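# Insert drive module under blue light and latch it

## Task

Push the drive module fully home into the drive-row slot beneath the blue light, then push its latch handle down until it clicks flat and locked. Both must hold with no help from the robot; afterwards open the gripper and withdraw the arm.

## Robot and tools

Robot and frame. Two xArm7 arms, left_arm and right_arm, each ending in a two-finger parallel gripper. Bases sit at left_arm (-0.026, +0.311, 0) m and right_arm (+0.023, -0.434, 0) m, nearly unrotated about z. All reported poses use one scene frame: origin on the tabletop midway between the arms, +z up, +x reaching out over the table, left_arm on the +y side. The arm names do not refer to image sides. In a gripper's own axes the fingers extend along +z and close along y. end_effector_position is the pinch point, roughly 2 cm short of the fingertips; closing pushes the tips about 10 mm further along +z.

Motion rows. Every moving command uses a row of 14 numbers, each between -1 and 1: dx, dy, dz, rx, ry, rz, opening for left_arm, then the same seven for right_arm. Both arms are always included. dx..rz are an offset (not a pose) in that gripper's own axes; 1.0 equals 0.6 m of travel or 180 degrees of turn, and rx, ry, rz form a single rotation vector. Opening is absolute, not an offset: +1 is fully open (0.084 m), -1 fully closed.

execute_actions(actions): a list of actions; each action is a table of up to 15 rows, one row per 1/30 s step, and if fewer rows are given the last one repeats until 15 steps (0.5 s) pass. Every row in an action is measured from the gripper pose measured when that action began (for a call's first action, the pose in the latest result), so rows do not add up. An empty list just returns state and images. Per step the controller limits the target to 70 mm and 16 degrees from the current measured pose, so long offsets need several actions; once an action ends the arm goes no further than its last clipped target.

move(target, speed, blocking): target is one 14-number row, offsets taken from the pose shown in the latest result that has one. Each gripper travels a straight line, turning the short way; paths take 0.5 to 10 s and are cut off at 10 s. speed is in m/s, 0.002 to 0.5 (default 0.25); turning is capped at double that in rad/s. Paths ignore obstacles and the other arm, and the hand may lag, drift or overshoot the speed, mostly with the arm almost straight. Openings are applied at the start. With blocking=false the result comes after 0.5 s while motion continues; use wait or stop before sending other motion. The result adds a move: line with the ending (done, off_target, moving, held, fault), any limits (paced = target was clipped; held = a check blocked steps, after which the arm may rush), and each gripper's remaining distance.

wait(seconds): 0 to 10; arms keep their last command and a running move continues, returning early if it finishes. stop(): brakes the running move (needs room, more when fast); fingers keep closing or opening. zoom_image(camera, region): camera is cam_high, cam_low, cam_left_wrist or cam_right_wrist; region [x0, y0, x1, y1] in image pixels, origin top-left, at most 504x504. show_instructions(): the reference pages. read_manual(section): licence texts, "licences". finished_scene(scene): the scene number; ends it permanently once the robot has held its last command, and reports success. Ending a reply with no tool call ends everything.

Results. A state line per arm gives position (m), quat_wxyz and linear/angular velocity; printed positions can be off at long reach. Hand target lines show where the controller now steers each gripper. grip_measured is the actual finger opening on the opening scale. Action calls list step positions, with HELD marking steps where part of a row was held back. A pose unreachable line names an arm whose command the clearance check altered. MOTOR HOT appears at 65 °C; at 80 °C an OVER-TEMPERATURE FAULT brakes that arm until it cools. Images arrive as cam_high, cam_low, cam_left_wrist, cam_right_wrist, all 504x504; calibration is approximate.

Gripping. To keep hold, command an opening well under grip_measured; the bigger the gap, the harder the squeeze (about 24 N per pad for items up to about 6 cm). A fast close can squeeze harder. Repeating grip_measured gives a light press.

Idle arm. In a reply's first call send the offset that returns it to where it belongs, zeros afterwards, and always its desired opening.

Cautions. Joint load limits (N m): waist and shoulder 44.5, upper arm roll, elbow and forearm roll 26.7, wrist pitch and wrist roll 17.8. Reaching one triggers a torque fault: the arm backs off, pauses 10 s and drops the rest of the call. Contacts hit harder at higher speed and when the target lies further beyond the contact, so approach the slot and latch slowly with small overshoot. Do not let the arms collide, do not drop, slam or shove hard, and never knock anything off the table. Brief external tugs on held parts or pushes on loose ones may occur. The module and latch must stay seated after release; then open and retreat.

Each tool is called as name([rows], argument=value, ...), one row to a line, values as JSON.

Reference images:

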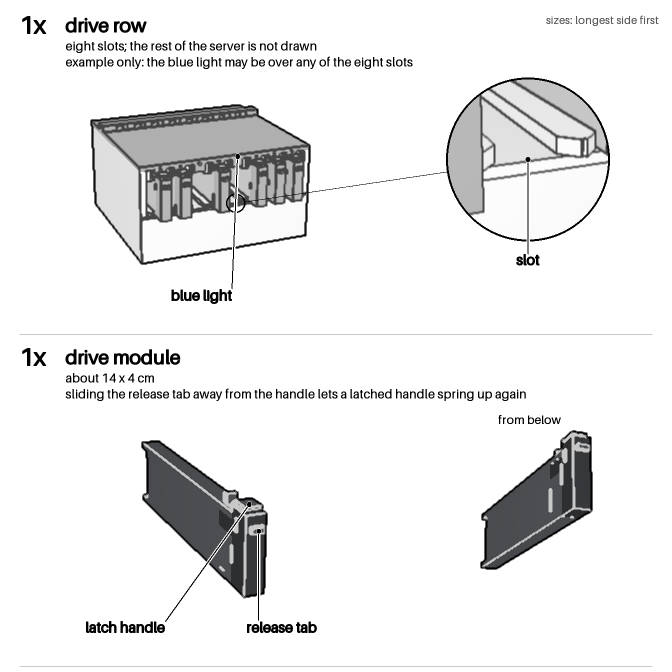

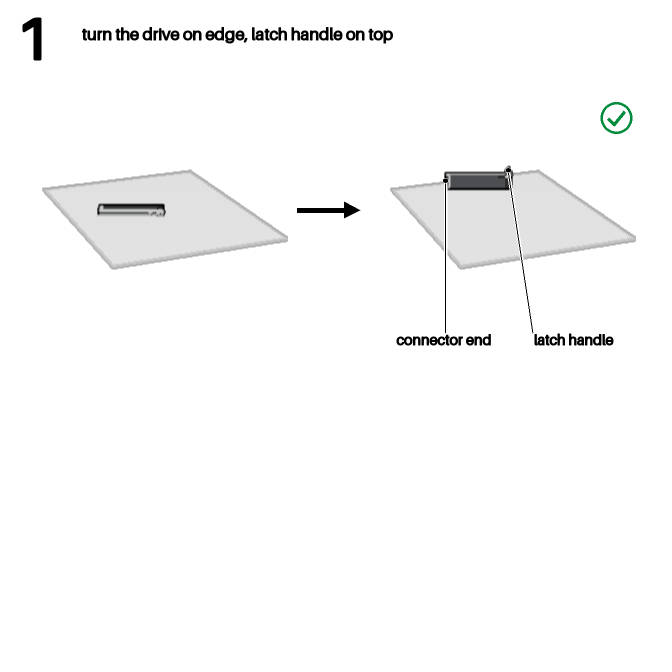

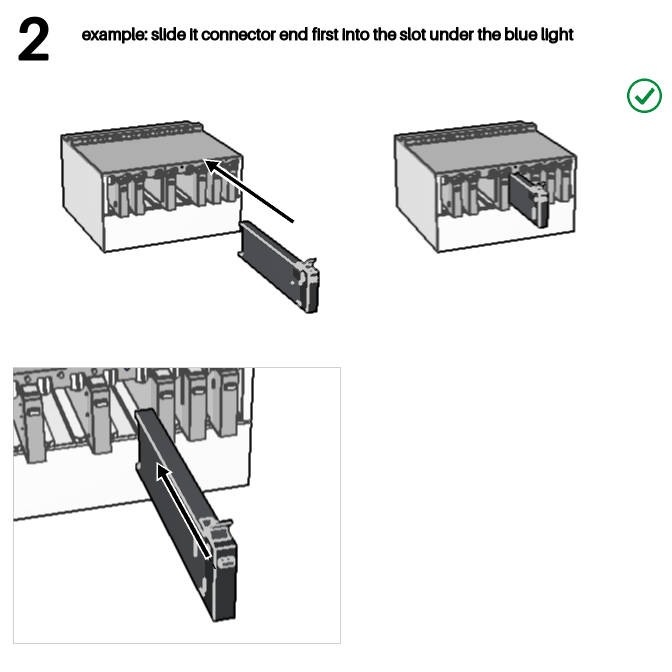

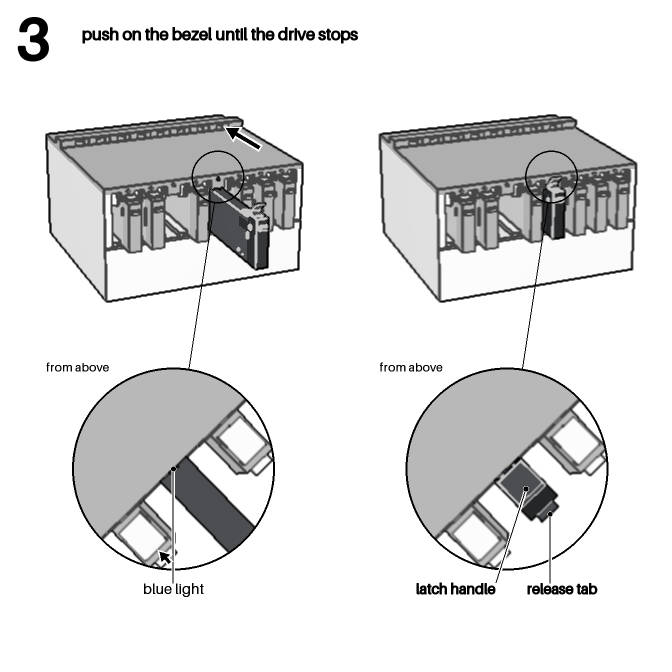

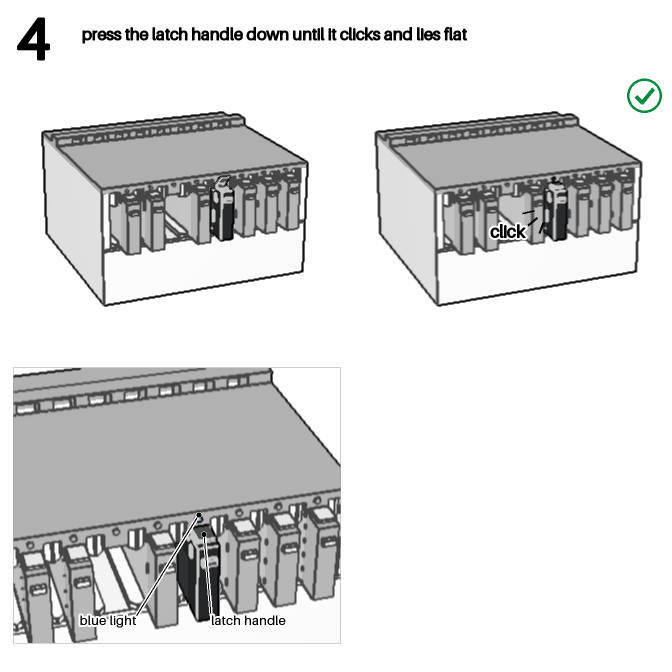

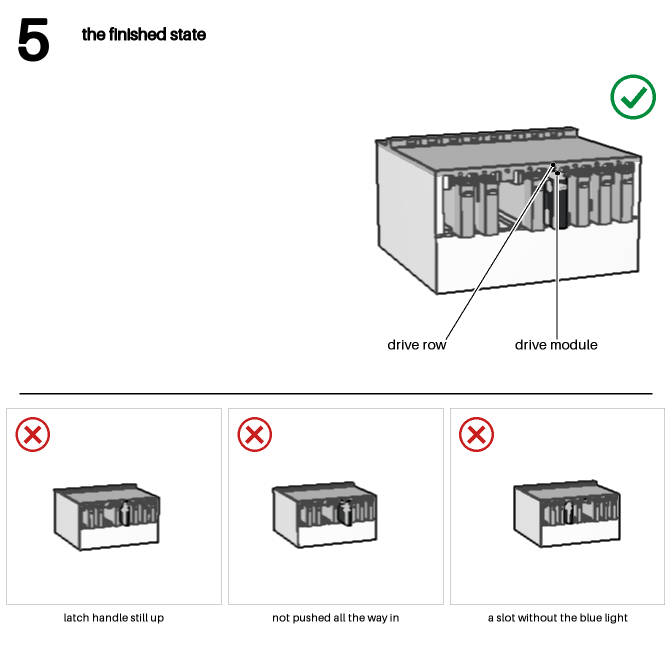

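## Session

execute_actions(actions=[])

Scene clock: 0.00 s.
left_arm: end_effector_position=(+0.2159, +0.2332, +0.3306) grip_measured=+1.00 end_effector_quat_wxyz=(-0.043, -0.561, +0.815, -0.137) end_effector_velocity=(-0.000, -0.000, +0.000) end_effector_angular_velocity=(-0.000, -0.000, -0.001) | right_arm: end_effector_position=(+0.1773, -0.0501, +0.2183) grip_measured=+1.00 end_effector_quat_wxyz=(-0.370, +0.889, +0.263, +0.057) end_effector_velocity=(+0.000, -0.000, -0.000) end_effector_angular_velocity=(-0.000, +0.001, -0.001)
Joint positions: left_arm=[-0.665 -1.009  0.375  0.652  0.109  1.423  1.464  0.084] | right_arm=[ 1.216 -0.528 -0.291  0.371  0.881  0.345 -0.238  0.084]
Joint velocities: left_arm=[-0.    -0.001 -0.    -0.    -0.     0.    -0.     0.   ] | right_arm=[-0.    -0.    -0.001 -0.001 -0.    -0.    -0.    -0.   ]
Hand target (left_arm): +0.216, +0.233, +0.331; -0.043, -0.561, +0.815, -0.137
Hand target (right_arm): +0.177, -0.050, +0.218; -0.370, +0.889, +0.263, +0.057

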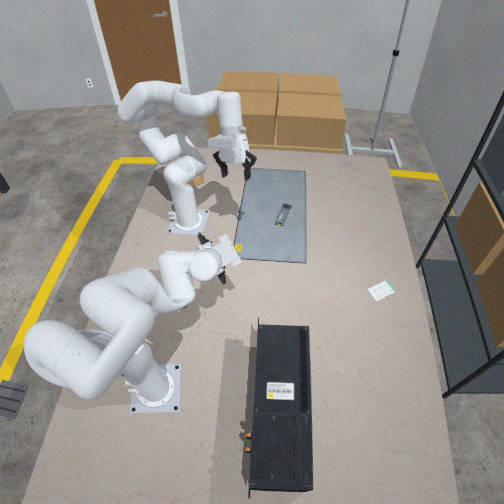

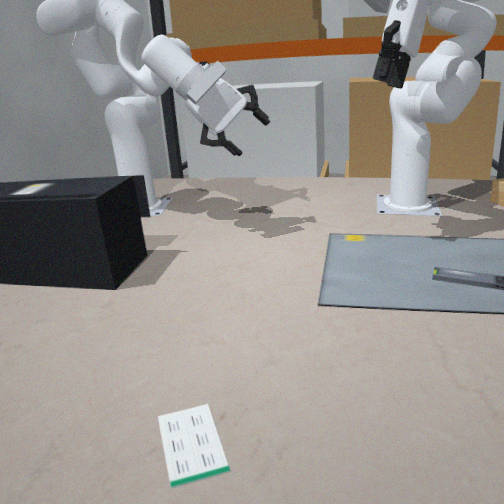

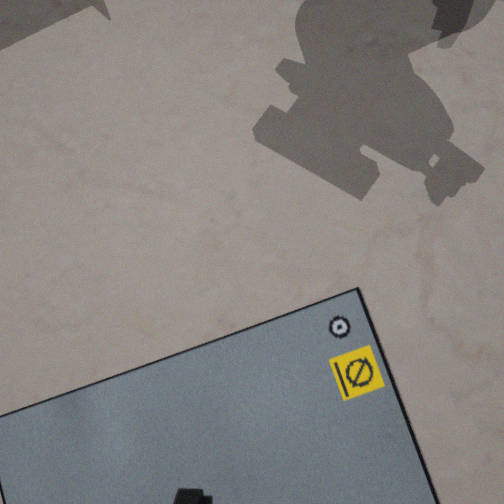

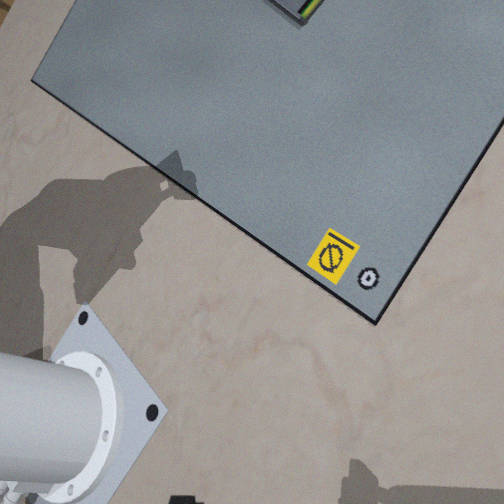

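zoom_image(camera="cam_high", region=[200, 300, 360, 504])

zoom_image(camera="cam_high", region=[240, 180, 330, 250])

zoom_image(camera="cam_low", region=[0, 160, 200, 300])

zoom_image(camera="cam_low", region=[404, 240, 504, 310])

Region (200, 300, 360, 504) of cam_high's 504x504 image, scaled by 2.471, with more detail than that image has; it fills the left 395 columns of this view, and the rest is white.

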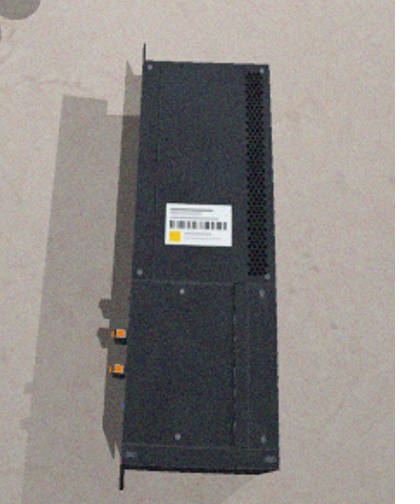

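Region (240, 180, 330, 250) of cam_high's 504x504 image, scaled by 5.600, with more detail than that image has.

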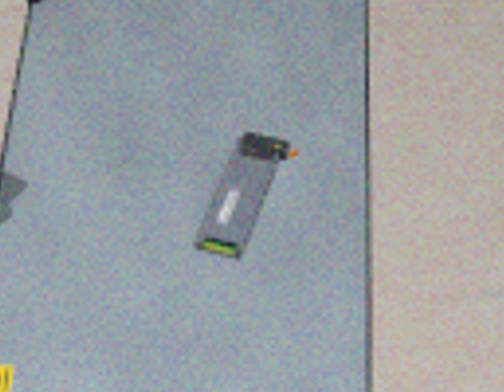

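Region (0, 160, 200, 300) of cam_low's 504x504 image, scaled by 2.520, with more detail than that image has; it fills the top 353 rows of this view, and the rest is white.

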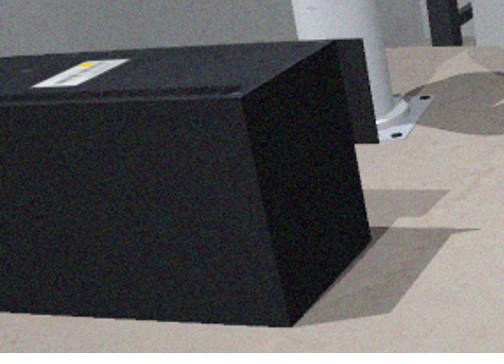

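Region (404, 240, 504, 310) of cam_low's 504x504 image, scaled by 5.040, with more detail than that image has; it fills the top 353 rows of this view, and the rest is white.

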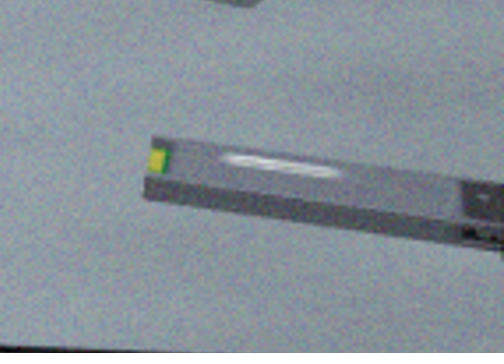

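move(target=[0,0,0,0,0,0,1,-0.262,0.474,-0.522,-0.309,0.270,0.029,1], speed=0.3)

Scene clock: 27.40 s.
left_arm: end_effector_position=(+0.2159, +0.2332, +0.3306) grip_measured=+1.00 end_effector_quat_wxyz=(-0.043, -0.561, +0.815, -0.137) end_effector_velocity=(+0.000, +0.000, -0.000) end_effector_angular_velocity=(+0.001, -0.000, -0.000) | right_arm: end_effector_position=(+0.2174, -0.5003, +0.2208) grip_measured=+1.00 end_effector_quat_wxyz=(-0.069, +0.910, +0.027, +0.408) end_effector_velocity=(+0.000, +0.000, +0.000) end_effector_angular_velocity=(-0.001, -0.001, +0.002)
Joint positions: left_arm=[-0.665 -1.009  0.375  0.652  0.109  1.423  1.464  0.084] | right_arm=[-1.084 -2.056 -0.724 -0.123  0.011  1.452 -0.77   0.084]
Joint velocities: left_arm=[ 0.     0.    -0.     0.     0.001 -0.     0.    -0.   ] | right_arm=[ 0.002 -0.    -0.     0.     0.    -0.001 -0.001 -0.   ]
Hand target (left_arm): +0.216, +0.233, +0.331; -0.043, -0.561, +0.815, -0.137
Hand target (right_arm): +0.217, -0.500, +0.221; -0.069, +0.910, +0.027, +0.408
Off the commanded pose (left_arm): 0.000 m, 0 deg.
Off the commanded pose (right_arm): 0.002 m, 15 deg.
move: held (right_arm); limits=paced,held; held on 6 of 92 steps (right_arm), including the last (right_arm)
pose unreachable (right arm): on one or more control steps of this call, first in action 0 (counted from 0), this arm could not follow its commanded pose, so it was not sent that pose on those steps. On the call's last step it was still not sent that pose. It may still have moved: this result reports where it is.
cause: the commanded pose would bring two parts of the arm too close to each other (joints 2 (shoulder) to 5 (forearm roll) lie between them).
camera_calibration (this result's frames):
cam_left_wrist: T_world_to_cam=[[-0.932006, 0.311857, -0.184689, 0.222879], [0.349618, 0.907904, -0.231252, -0.147393], [0.0955623, -0.280099, -0.955203, 0.489529], [0, 0, 0, 1]] pos_world=[0.212475, 0.201429, 0.474677]
cam_right_wrist: T_world_to_cam=[[0.118526, -0.988457, -0.0943618, -0.465705], [-0.664288, -0.0083021, -0.74743, 0.373982], [0.738019, 0.151273, -0.657605, 0.192292], [0, 0, 0, 1]] pos_world=[0.161714, -0.486313, 0.362033]

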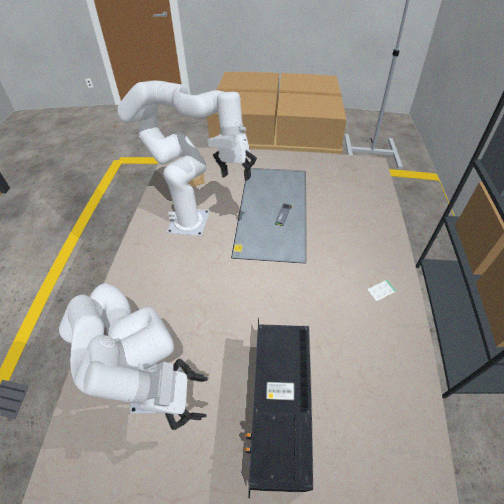

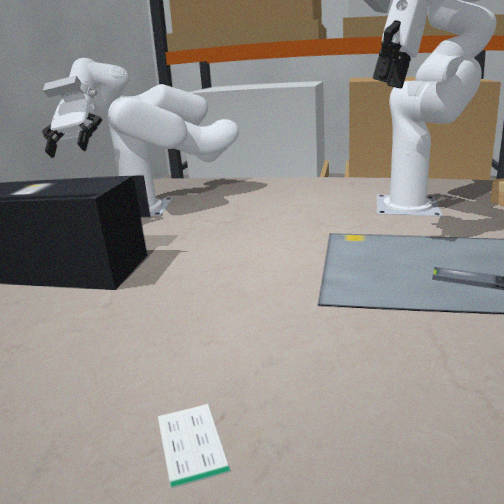

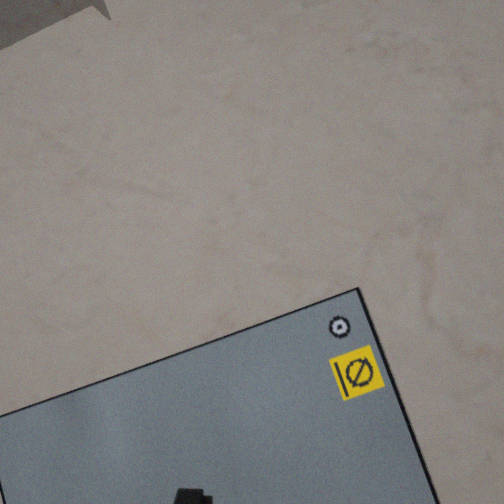

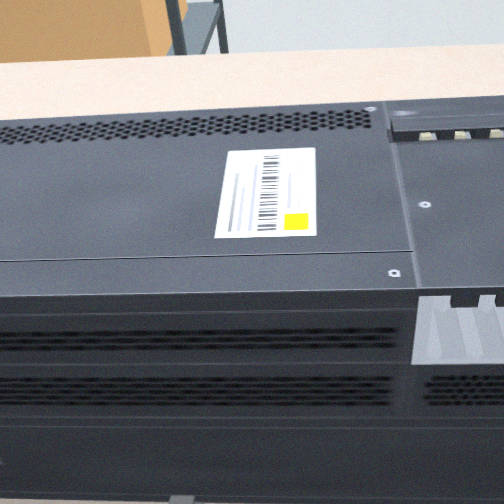

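move(target=[0,0,0,0,0,0,1,0.423,-0.412,0.09,-0.045,-0.268,0.018,1], speed=0.3)

Scene clock: 39.50 s.
left_arm: end_effector_position=(+0.2159, +0.2332, +0.3306) grip_measured=+1.00 end_effector_quat_wxyz=(-0.043, -0.561, +0.815, -0.137) end_effector_velocity=(+0.000, +0.000, -0.000) end_effector_angular_velocity=(-0.000, +0.001, +0.000) | right_arm: end_effector_position=(+0.4017, -0.2512, +0.4002) grip_measured=+1.00 end_effector_quat_wxyz=(+0.000, +1.000, -0.001, -0.000) end_effector_velocity=(+0.000, -0.001, +0.001) end_effector_angular_velocity=(-0.000, +0.000, -0.004)
Joint positions: left_arm=[-0.665 -1.009  0.375  0.652  0.109  1.423  1.464  0.084] | right_arm=[-0.494 -0.213  0.651  1.438  0.128  1.609  0.337  0.084]
Joint velocities: left_arm=[0.    0.    0.001 0.    0.    0.    0.    0.   ] | right_arm=[-0.001  0.002 -0.     0.005 -0.002  0.004  0.003 -0.   ]
Hand target (left_arm): +0.216, +0.233, +0.331; -0.043, -0.561, +0.815, -0.137
Hand target (right_arm): +0.402, -0.251, +0.400; +0.000, +1.000, -0.001, -0.001
Off the commanded pose (left_arm): 0.000 m, 0 deg.
Off the commanded pose (right_arm): 0.002 m, 0 deg.
move: done; limits=paced
camera_calibration (this result's frames):
cam_left_wrist: T_world_to_cam=[[-0.932006, 0.311857, -0.184689, 0.222879], [0.349618, 0.907904, -0.231252, -0.147393], [0.0955621, -0.280099, -0.955203, 0.489529], [0, 0, 0, 1]] pos_world=[0.212475, 0.201429, 0.474677]
cam_right_wrist: T_world_to_cam=[[0.0136059, -0.999904, -0.00253792, -0.221904], [-0.999907, -0.0136064, 0.000207302, 0.466892], [-0.000241814, 0.00253486, -0.999997, 0.532856], [0, 0, 0, 1]] pos_world=[0.469997, -0.216881, 0.532194]

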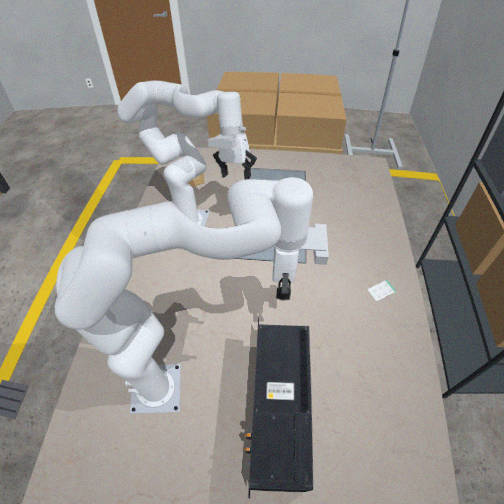

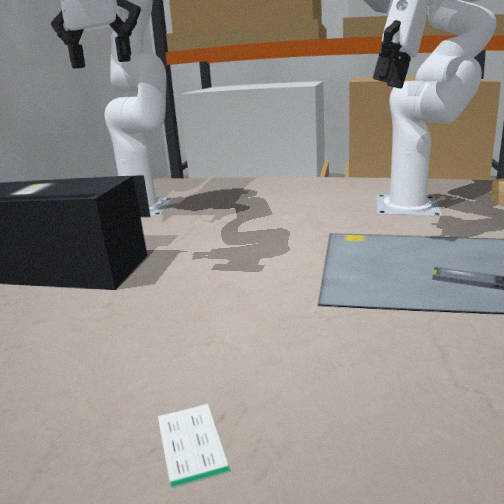

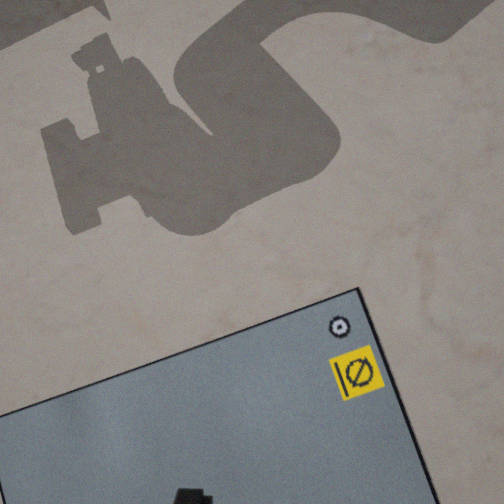

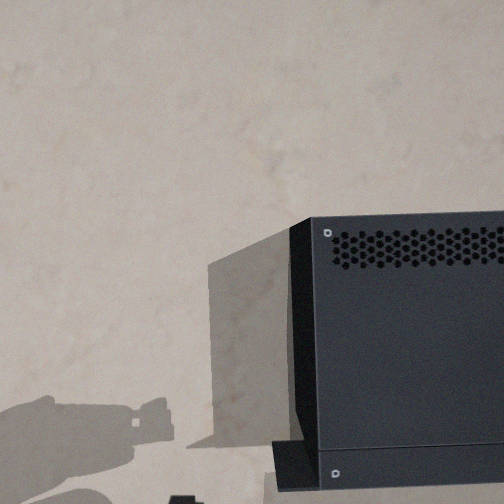

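move(target=[0,0,0,0,0,0,1,-0.3,0.617,0.25,0,0.16,0,1], speed=0.3)

Scene clock: 47.20 s.
left_arm: end_effector_position=(+0.2159, +0.2332, +0.3306) grip_measured=+1.00 end_effector_quat_wxyz=(-0.043, -0.561, +0.815, -0.137) end_effector_velocity=(-0.000, -0.000, -0.000) end_effector_angular_velocity=(-0.000, +0.001, -0.000) | right_arm: end_effector_position=(+0.2200, -0.6199, +0.2497) grip_measured=+1.00 end_effector_quat_wxyz=(-0.000, +0.969, +0.000, +0.247) end_effector_velocity=(-0.001, -0.001, -0.000) end_effector_angular_velocity=(+0.002, -0.004, -0.004)
Joint positions: left_arm=[-0.665 -1.009  0.375  0.652  0.109  1.423  1.464  0.084] | right_arm=[-0.741 -1.15  -0.444  0.285 -0.05   1.037 -0.805  0.084]
Joint velocities: left_arm=[-0.     0.001  0.    -0.    -0.001  0.     0.    -0.   ] | right_arm=[-0.004 -0.001 -0.005 -0.001  0.001 -0.002 -0.003 -0.   ]
Hand target (left_arm): +0.216, +0.233, +0.331; -0.043, -0.561, +0.815, -0.137
Hand target (right_arm): +0.220, -0.620, +0.250; -0.001, +0.969, -0.000, +0.248
Off the commanded pose (left_arm): 0.000 m, 0 deg.
Off the commanded pose (right_arm): 0.002 m, 0 deg.
move: done
camera_calibration (this result's frames):
cam_left_wrist: T_world_to_cam=[[-0.932006, 0.311857, -0.184689, 0.222879], [0.349618, 0.907904, -0.231252, -0.147393], [0.095562, -0.280099, -0.955203, 0.489529], [0, 0, 0, 1]] pos_world=[0.212475, 0.201429, 0.474677]
cam_right_wrist: T_world_to_cam=[[0.0156246, -0.999868, 0.00444826, -0.59064], [-0.877204, -0.0158426, -0.479856, 0.37169], [0.479863, 0.00359552, -0.877336, 0.247677], [0, 0, 0, 1]] pos_world=[0.216425, -0.585565, 0.398281]

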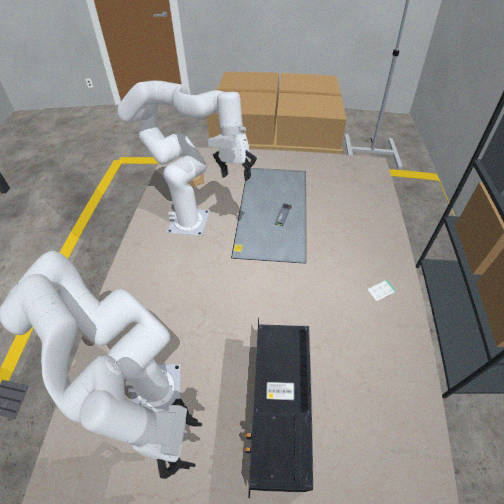

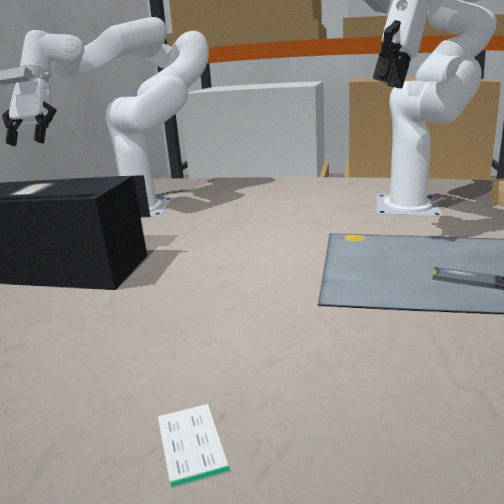

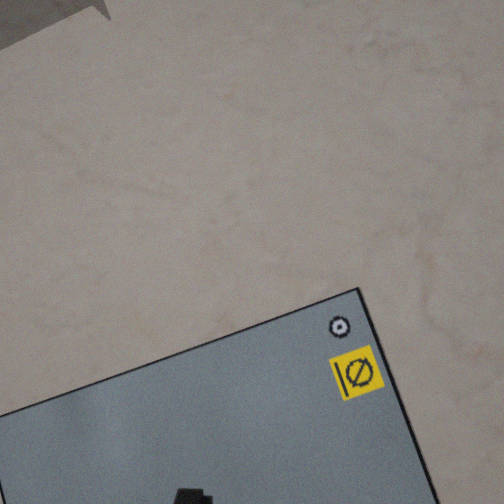

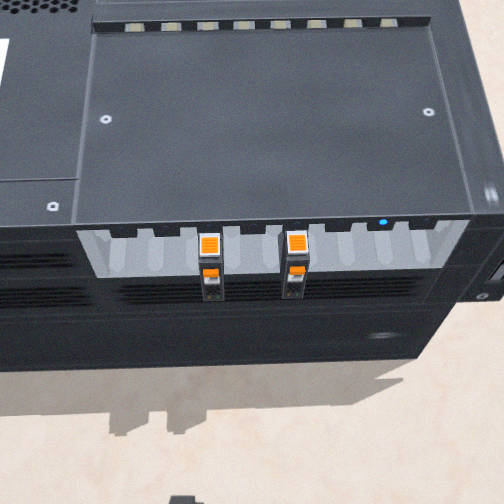

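move(target=[-0.379,-0.0575,0.288,-0.0515,-0.076,-0.0437,1,0,0,0,0,0,0,1], speed=0.3)

Scene clock: 71.17 s.
left_arm: end_effector_position=(+0.3466, +0.3803, +0.1207) grip_measured=+1.00 end_effector_quat_wxyz=(+0.000, -0.623, +0.782, -0.001) end_effector_velocity=(-0.001, +0.001, -0.002) end_effector_angular_velocity=(+0.001, +0.005, -0.001) | right_arm: end_effector_position=(+0.2200, -0.6199, +0.2497) grip_measured=+1.00 end_effector_quat_wxyz=(-0.000, +0.969, +0.000, +0.247) end_effector_velocity=(+0.000, +0.000, +0.000) end_effector_angular_velocity=(+0.000, +0.000, +0.001)
Joint positions: left_arm=[-0.697 -0.238  0.921  0.629  0.266  0.791  1.777  0.084] | right_arm=[-0.741 -1.15  -0.444  0.285 -0.05   1.037 -0.805  0.084]
Joint velocities: left_arm=[-0.001  0.005  0.002 -0.001 -0.002 -0.     0.004 -0.   ] | right_arm=[ 0.001 -0.     0.     0.    -0.     0.     0.    -0.   ]
Hand target (left_arm): +0.346, +0.380, +0.120; +0.000, -0.623, +0.782, -0.000
Hand target (right_arm): +0.220, -0.620, +0.250; -0.000, +0.969, +0.000, +0.247
Off the commanded pose (left_arm): 0.001 m, 0 deg.
Off the commanded pose (right_arm): 0.000 m, 0 deg.
move: done
camera_calibration (this result's frames):
cam_left_wrist: T_world_to_cam=[[-0.978588, 0.205215, -0.0158539, 0.29639], [0.205296, 0.978693, -0.00364664, -0.379467], [0.0147678, -0.00682331, -0.999868, 0.247202], [0, 0, 0, 1]] pos_world=[0.364297, 0.312244, 0.250484]
cam_right_wrist: T_world_to_cam=[[0.0156236, -0.999868, 0.00444746, -0.59064], [-0.877204, -0.0158414, -0.479856, 0.371691], [0.479863, 0.00359576, -0.877336, 0.247677], [0, 0, 0, 1]] pos_world=[0.216425, -0.585565, 0.398281]

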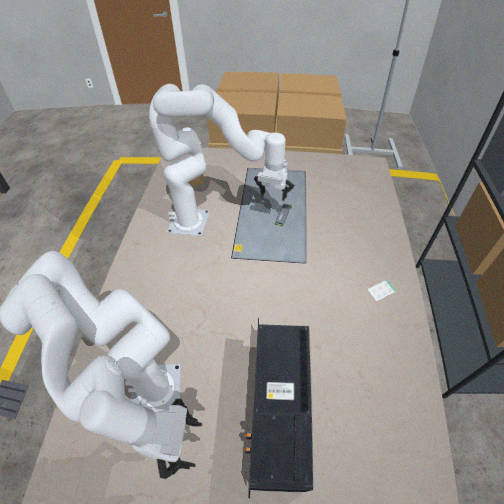

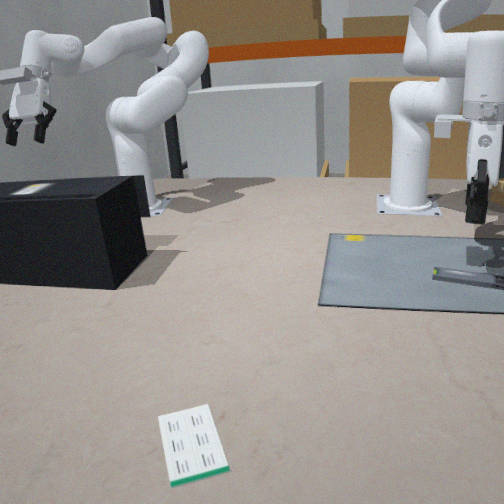

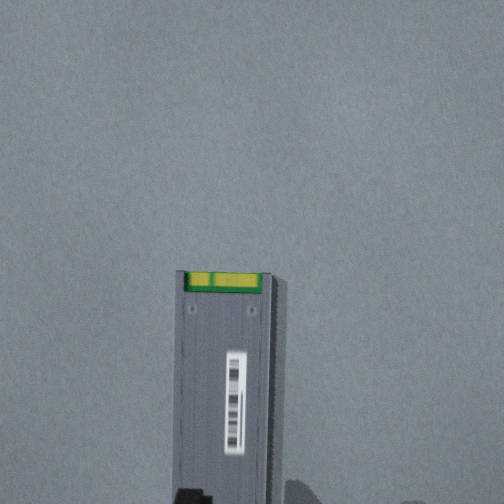

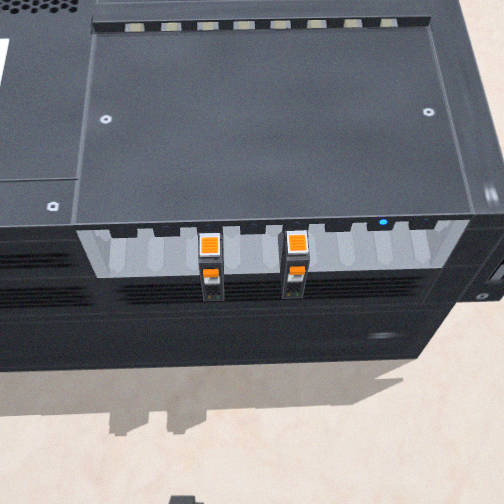

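move(target=[0.025,-0.076,0.12,0,0,0,1,0,0,0,0,0,0,1], speed=0.15)

Scene clock: 87.37 s.
left_arm: end_effector_position=(+0.3884, +0.3551, +0.0493) grip_measured=+1.00 end_effector_quat_wxyz=(+0.001, -0.623, +0.782, -0.002) end_effector_velocity=(-0.002, -0.006, -0.003) end_effector_angular_velocity=(-0.002, +0.008, -0.011) | right_arm: end_effector_position=(+0.2200, -0.6199, +0.2497) grip_measured=+1.00 end_effector_quat_wxyz=(-0.000, +0.969, +0.000, +0.247) end_effector_velocity=(+0.000, +0.000, -0.000) end_effector_angular_velocity=(+0.001, +0.000, -0.000)
Joint positions: left_arm=[-0.747  0.224  0.874  0.709 -0.318  0.584  2.137  0.084] | right_arm=[-0.741 -1.15  -0.444  0.285 -0.05   1.037 -0.805  0.084]
Joint velocities: left_arm=[-0.002  0.005 -0.012 -0.002 -0.006  0.003  0.003 -0.   ] | right_arm=[ 0.     0.001 -0.    -0.     0.    -0.     0.    -0.   ]
Hand target (left_arm): +0.388, +0.355, +0.049; +0.000, -0.623, +0.782, -0.001
Hand target (right_arm): +0.220, -0.620, +0.250; -0.000, +0.969, +0.000, +0.247
Off the commanded pose (left_arm): 0.001 m, 0 deg.
Off the commanded pose (right_arm): 0.000 m, 0 deg.
move: done
camera_calibration (this result's frames):
cam_left_wrist: T_world_to_cam=[[-0.978522, 0.205378, -0.0177171, 0.341283], [0.205482, 0.978652, -0.00425241, -0.363699], [0.0164655, -0.00780163, -0.999834, 0.174748], [0, 0, 0, 1]] pos_world=[0.40581, 0.287206, 0.179219]
cam_right_wrist: T_world_to_cam=[[0.0156236, -0.999868, 0.00444739, -0.59064], [-0.877204, -0.0158413, -0.479856, 0.371691], [0.479863, 0.0035958, -0.877336, 0.247677], [0, 0, 0, 1]] pos_world=[0.216425, -0.585565, 0.398281]

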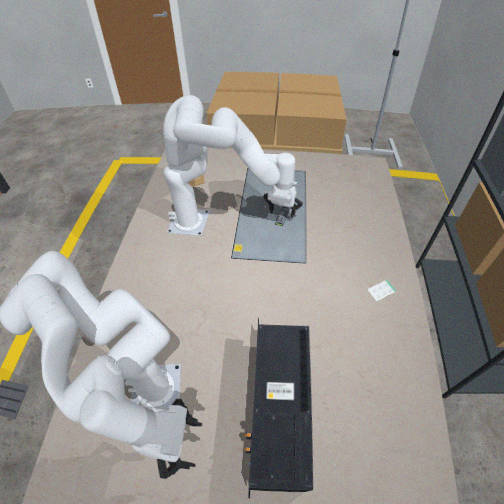

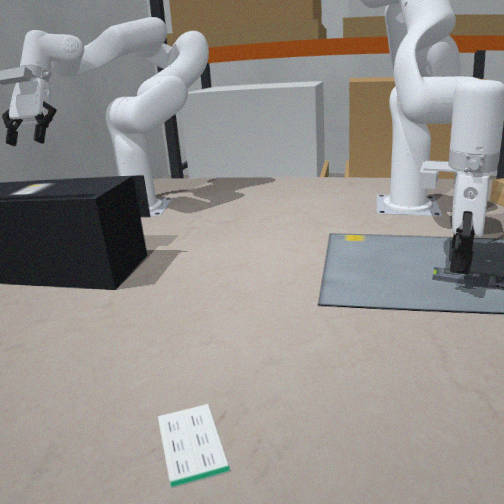

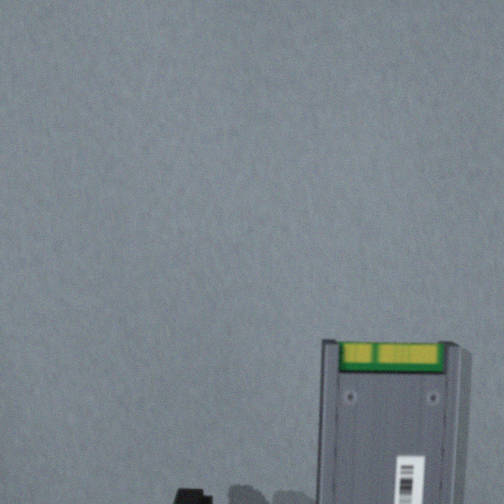

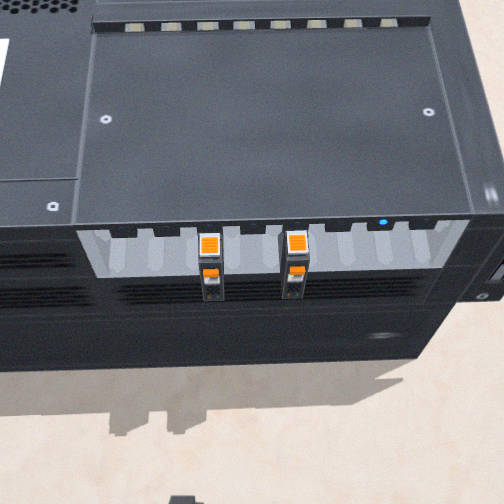

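move(target=[0,0,0.03,0,0,0,1,0,0,0,0,0,0,1], speed=0.04)

move(target=[0,0,0,0,0,0,-0.4,0,0,0,0,0,0,1])

move(target=[0,0,-0.3,0,0,0,-0.4,0,0,0,0,0,0,1], speed=0.2)

Scene clock: 91.73 s.
left_arm: end_effector_position=(+0.3887, +0.3551, +0.0315) grip_measured=+1.00 end_effector_quat_wxyz=(+0.001, -0.623, +0.782, -0.002) end_effector_velocity=(+0.001, +0.000, +0.001) end_effector_angular_velocity=(-0.001, -0.004, -0.000) | right_arm: end_effector_position=(+0.2200, -0.6199, +0.2497) grip_measured=+1.00 end_effector_quat_wxyz=(-0.000, +0.969, +0.000, +0.247) end_effector_velocity=(-0.000, -0.001, +0.000) end_effector_angular_velocity=(-0.003, +0.001, -0.001)
Joint positions: left_arm=[-0.702  0.286  0.816  0.71  -0.411  0.546  2.204  0.084] | right_arm=[-0.741 -1.15  -0.444  0.285 -0.05   1.037 -0.805  0.084]
Joint velocities: left_arm=[ 0.001 -0.     0.     0.002 -0.002 -0.002  0.003 -0.   ] | right_arm=[-0.    -0.001 -0.     0.    -0.003 -0.     0.001 -0.   ]
Hand target (left_arm): +0.389, +0.355, +0.031; +0.001, -0.623, +0.782, -0.002
Hand target (right_arm): +0.220, -0.620, +0.250; -0.000, +0.969, +0.000, +0.247
Off the commanded pose (left_arm): 0.000 m, 0 deg.
Off the commanded pose (right_arm): 0.000 m, 0 deg.
move: done
camera_calibration (this result's frames):
cam_left_wrist: T_world_to_cam=[[-0.9785, 0.205432, -0.0182927, 0.341246], [0.205539, 0.97864, -0.00416383, -0.363827], [0.0170466, -0.00783418, -0.999824, 0.156713], [0, 0, 0, 1]] pos_world=[0.406018, 0.28718, 0.161412]
cam_right_wrist: T_world_to_cam=[[0.0156239, -0.999868, 0.00444748, -0.59064], [-0.877204, -0.0158416, -0.479856, 0.37169], [0.479863, 0.00359586, -0.877336, 0.247677], [0, 0, 0, 1]] pos_world=[0.216425, -0.585565, 0.398281]

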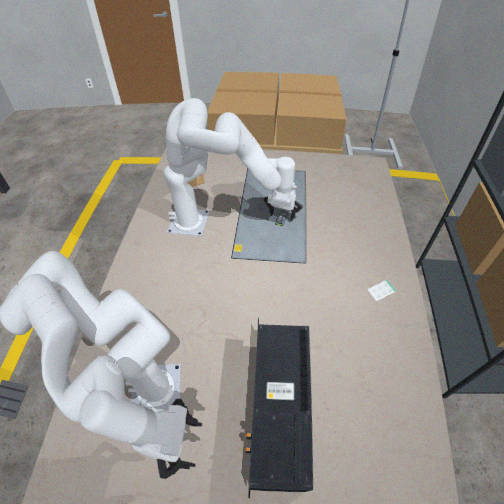

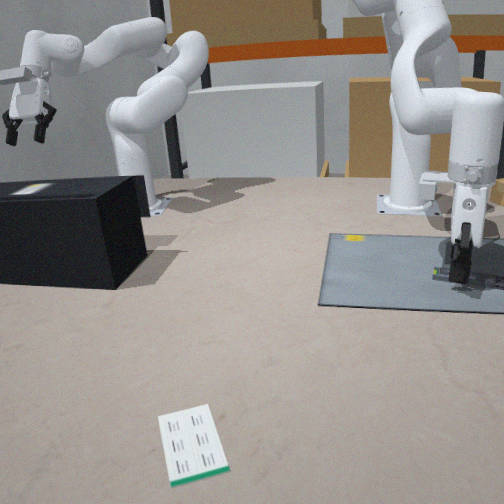

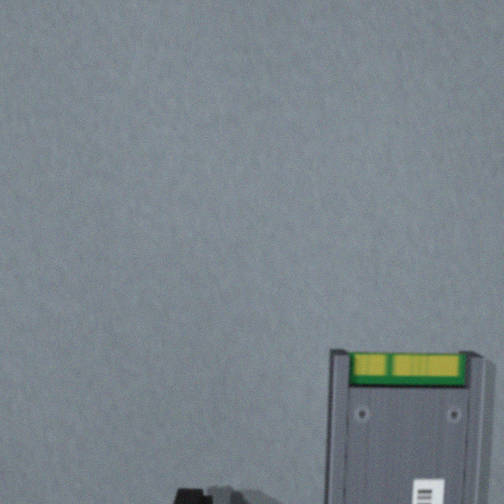

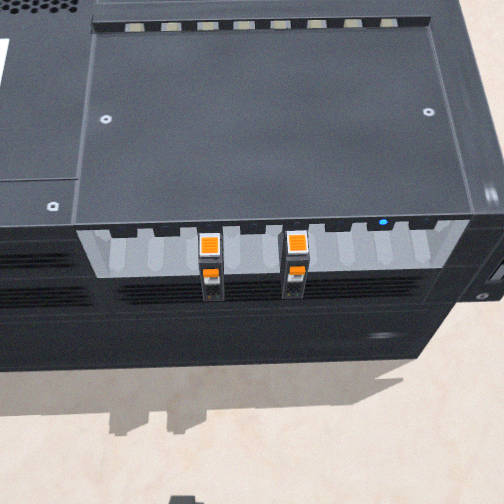

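Scene clock: 92.23 s.
left_arm: end_effector_position=(+0.3887, +0.3551, +0.0316) grip_measured=-0.25 end_effector_quat_wxyz=(+0.001, -0.623, +0.782, -0.002) end_effector_velocity=(+0.000, +0.000, -0.000) end_effector_angular_velocity=(-0.001, -0.000, +0.001) | right_arm: end_effector_position=(+0.2200, -0.6199, +0.2497) grip_measured=+1.00 end_effector_quat_wxyz=(-0.000, +0.969, +0.000, +0.247) end_effector_velocity=(-0.000, -0.000, +0.000) end_effector_angular_velocity=(-0.001, +0.000, +0.001)
Joint positions: left_arm=[-0.702  0.286  0.816  0.711 -0.411  0.546  2.204  0.033] | right_arm=[-0.741 -1.15  -0.444  0.285 -0.05   1.037 -0.805  0.084]
Joint velocities: left_arm=[-0.     0.     0.     0.    -0.001  0.     0.001  0.   ] | right_arm=[ 0.001 -0.    -0.001  0.    -0.001  0.     0.     0.   ]
Hand target (left_arm): +0.389, +0.355, +0.032; +0.001, -0.623, +0.782, -0.002
Hand target (right_arm): +0.220, -0.620, +0.250; -0.000, +0.969, +0.000, +0.247
Off the commanded pose (left_arm): 0.000 m, 0 deg.
Off the commanded pose (right_arm): 0.000 m, 0 deg.
move: done
camera_calibration (this result's frames):
cam_left_wrist: T_world_to_cam=[[-0.978507, 0.205388, -0.0184073, 0.341304], [0.205498, 0.978648, -0.00425341, -0.363814], [0.0171407, -0.00794465, -0.999822, 0.156774], [0, 0, 0, 1]] pos_world=[0.406044, 0.287192, 0.161481]
cam_right_wrist: T_world_to_cam=[[0.015624, -0.999868, 0.0044476, -0.59064], [-0.877204, -0.0158417, -0.479856, 0.37169], [0.479863, 0.00359578, -0.877336, 0.247677], [0, 0, 0, 1]] pos_world=[0.216425, -0.585565, 0.398281]

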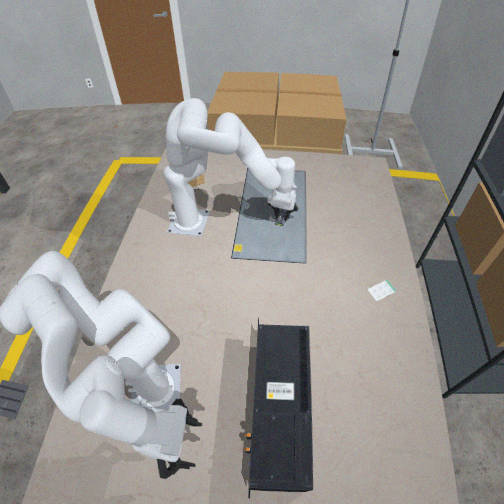

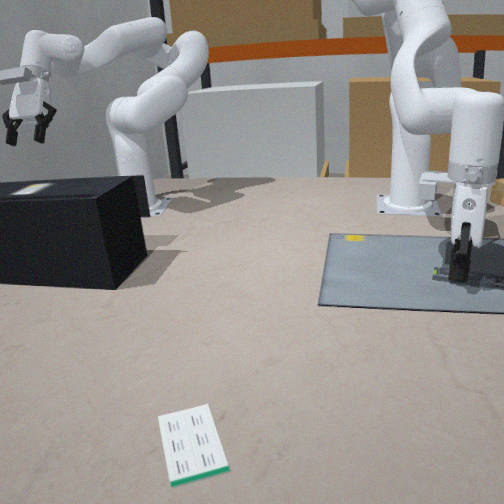

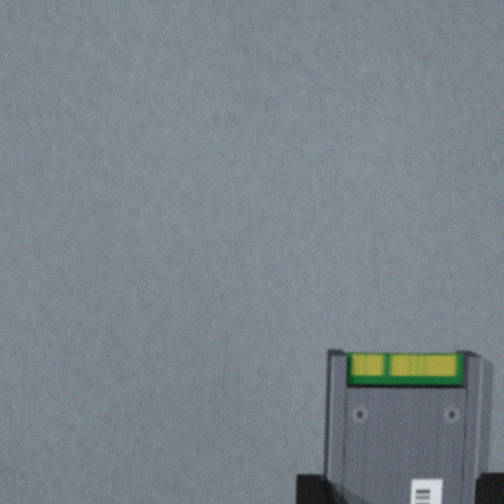

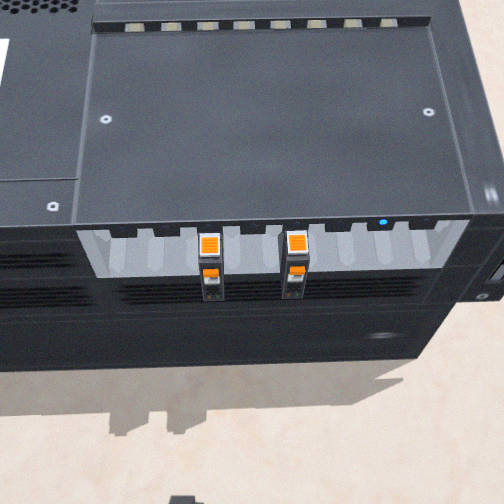

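Scene clock: 93.57 s.
left_arm: end_effector_position=(+0.3870, +0.3557, +0.2107) grip_measured=-0.25 end_effector_quat_wxyz=(+0.000, -0.623, +0.782, -0.001) end_effector_velocity=(+0.003, +0.001, +0.005) end_effector_angular_velocity=(-0.002, -0.012, +0.002) | right_arm: end_effector_position=(+0.2200, -0.6199, +0.2497) grip_measured=+1.00 end_effector_quat_wxyz=(-0.000, +0.969, +0.000, +0.247) end_effector_velocity=(+0.000, +0.000, +0.000) end_effector_angular_velocity=(-0.000, -0.001, +0.001)
Joint positions: left_arm=[-0.78  -0.262  0.872  0.893  0.227  1.074  1.72   0.033] | right_arm=[-0.741 -1.15  -0.444  0.285 -0.05   1.037 -0.805  0.084]
Joint velocities: left_arm=[ 0.002 -0.003 -0.001  0.009  0.    -0.001  0.001 -0.   ] | right_arm=[ 0.001 -0.     0.     0.     0.    -0.     0.     0.   ]
Hand target (left_arm): +0.387, +0.356, +0.211; +0.001, -0.623, +0.782, -0.001
Hand target (right_arm): +0.220, -0.620, +0.250; -0.000, +0.969, +0.000, +0.247
Off the commanded pose (left_arm): 0.001 m, 0 deg.
Off the commanded pose (right_arm): 0.000 m, 0 deg.
move: done
camera_calibration (this result's frames):
cam_left_wrist: T_world_to_cam=[[-0.978715, 0.204654, -0.0153128, 0.342463], [0.204737, 0.978808, -0.00408793, -0.363114], [0.0141517, -0.00713601, -0.999874, 0.336765], [0, 0, 0, 1]] pos_world=[0.404751, 0.287736, 0.340483]
cam_right_wrist: T_world_to_cam=[[0.0156239, -0.999868, 0.00444758, -0.59064], [-0.877204, -0.0158416, -0.479856, 0.37169], [0.479863, 0.00359577, -0.877336, 0.247677], [0, 0, 0, 1]] pos_world=[0.216425, -0.585565, 0.398281]

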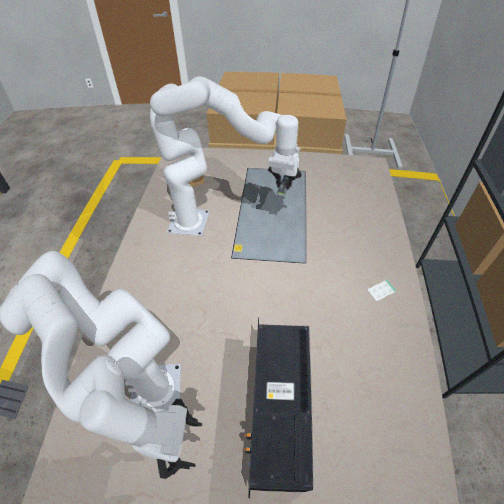

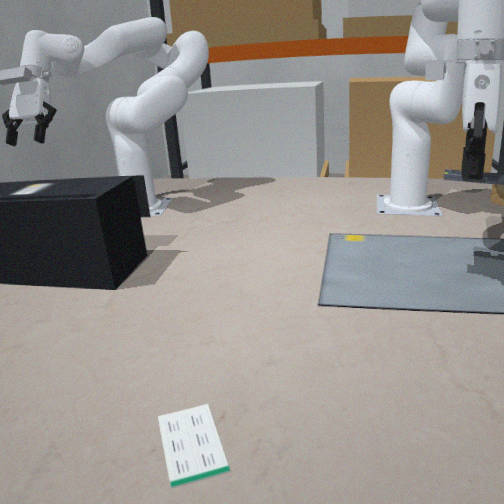

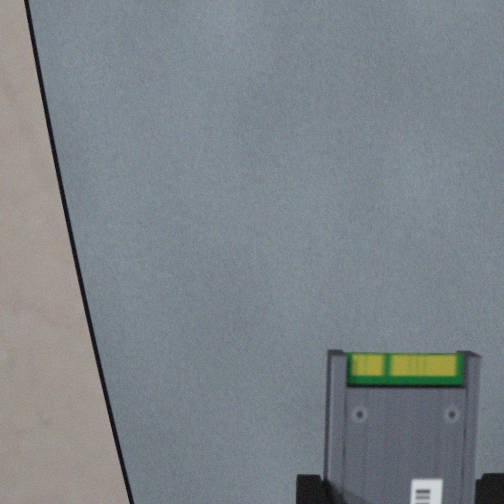

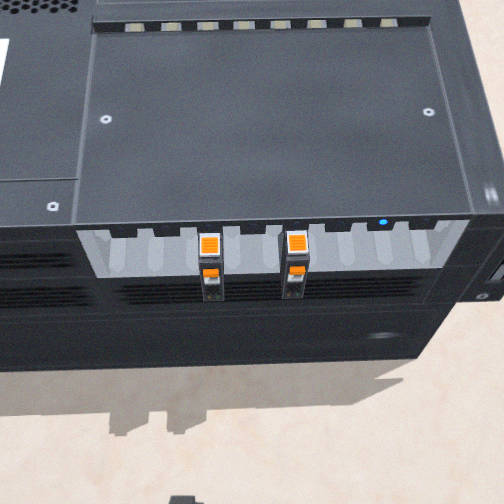

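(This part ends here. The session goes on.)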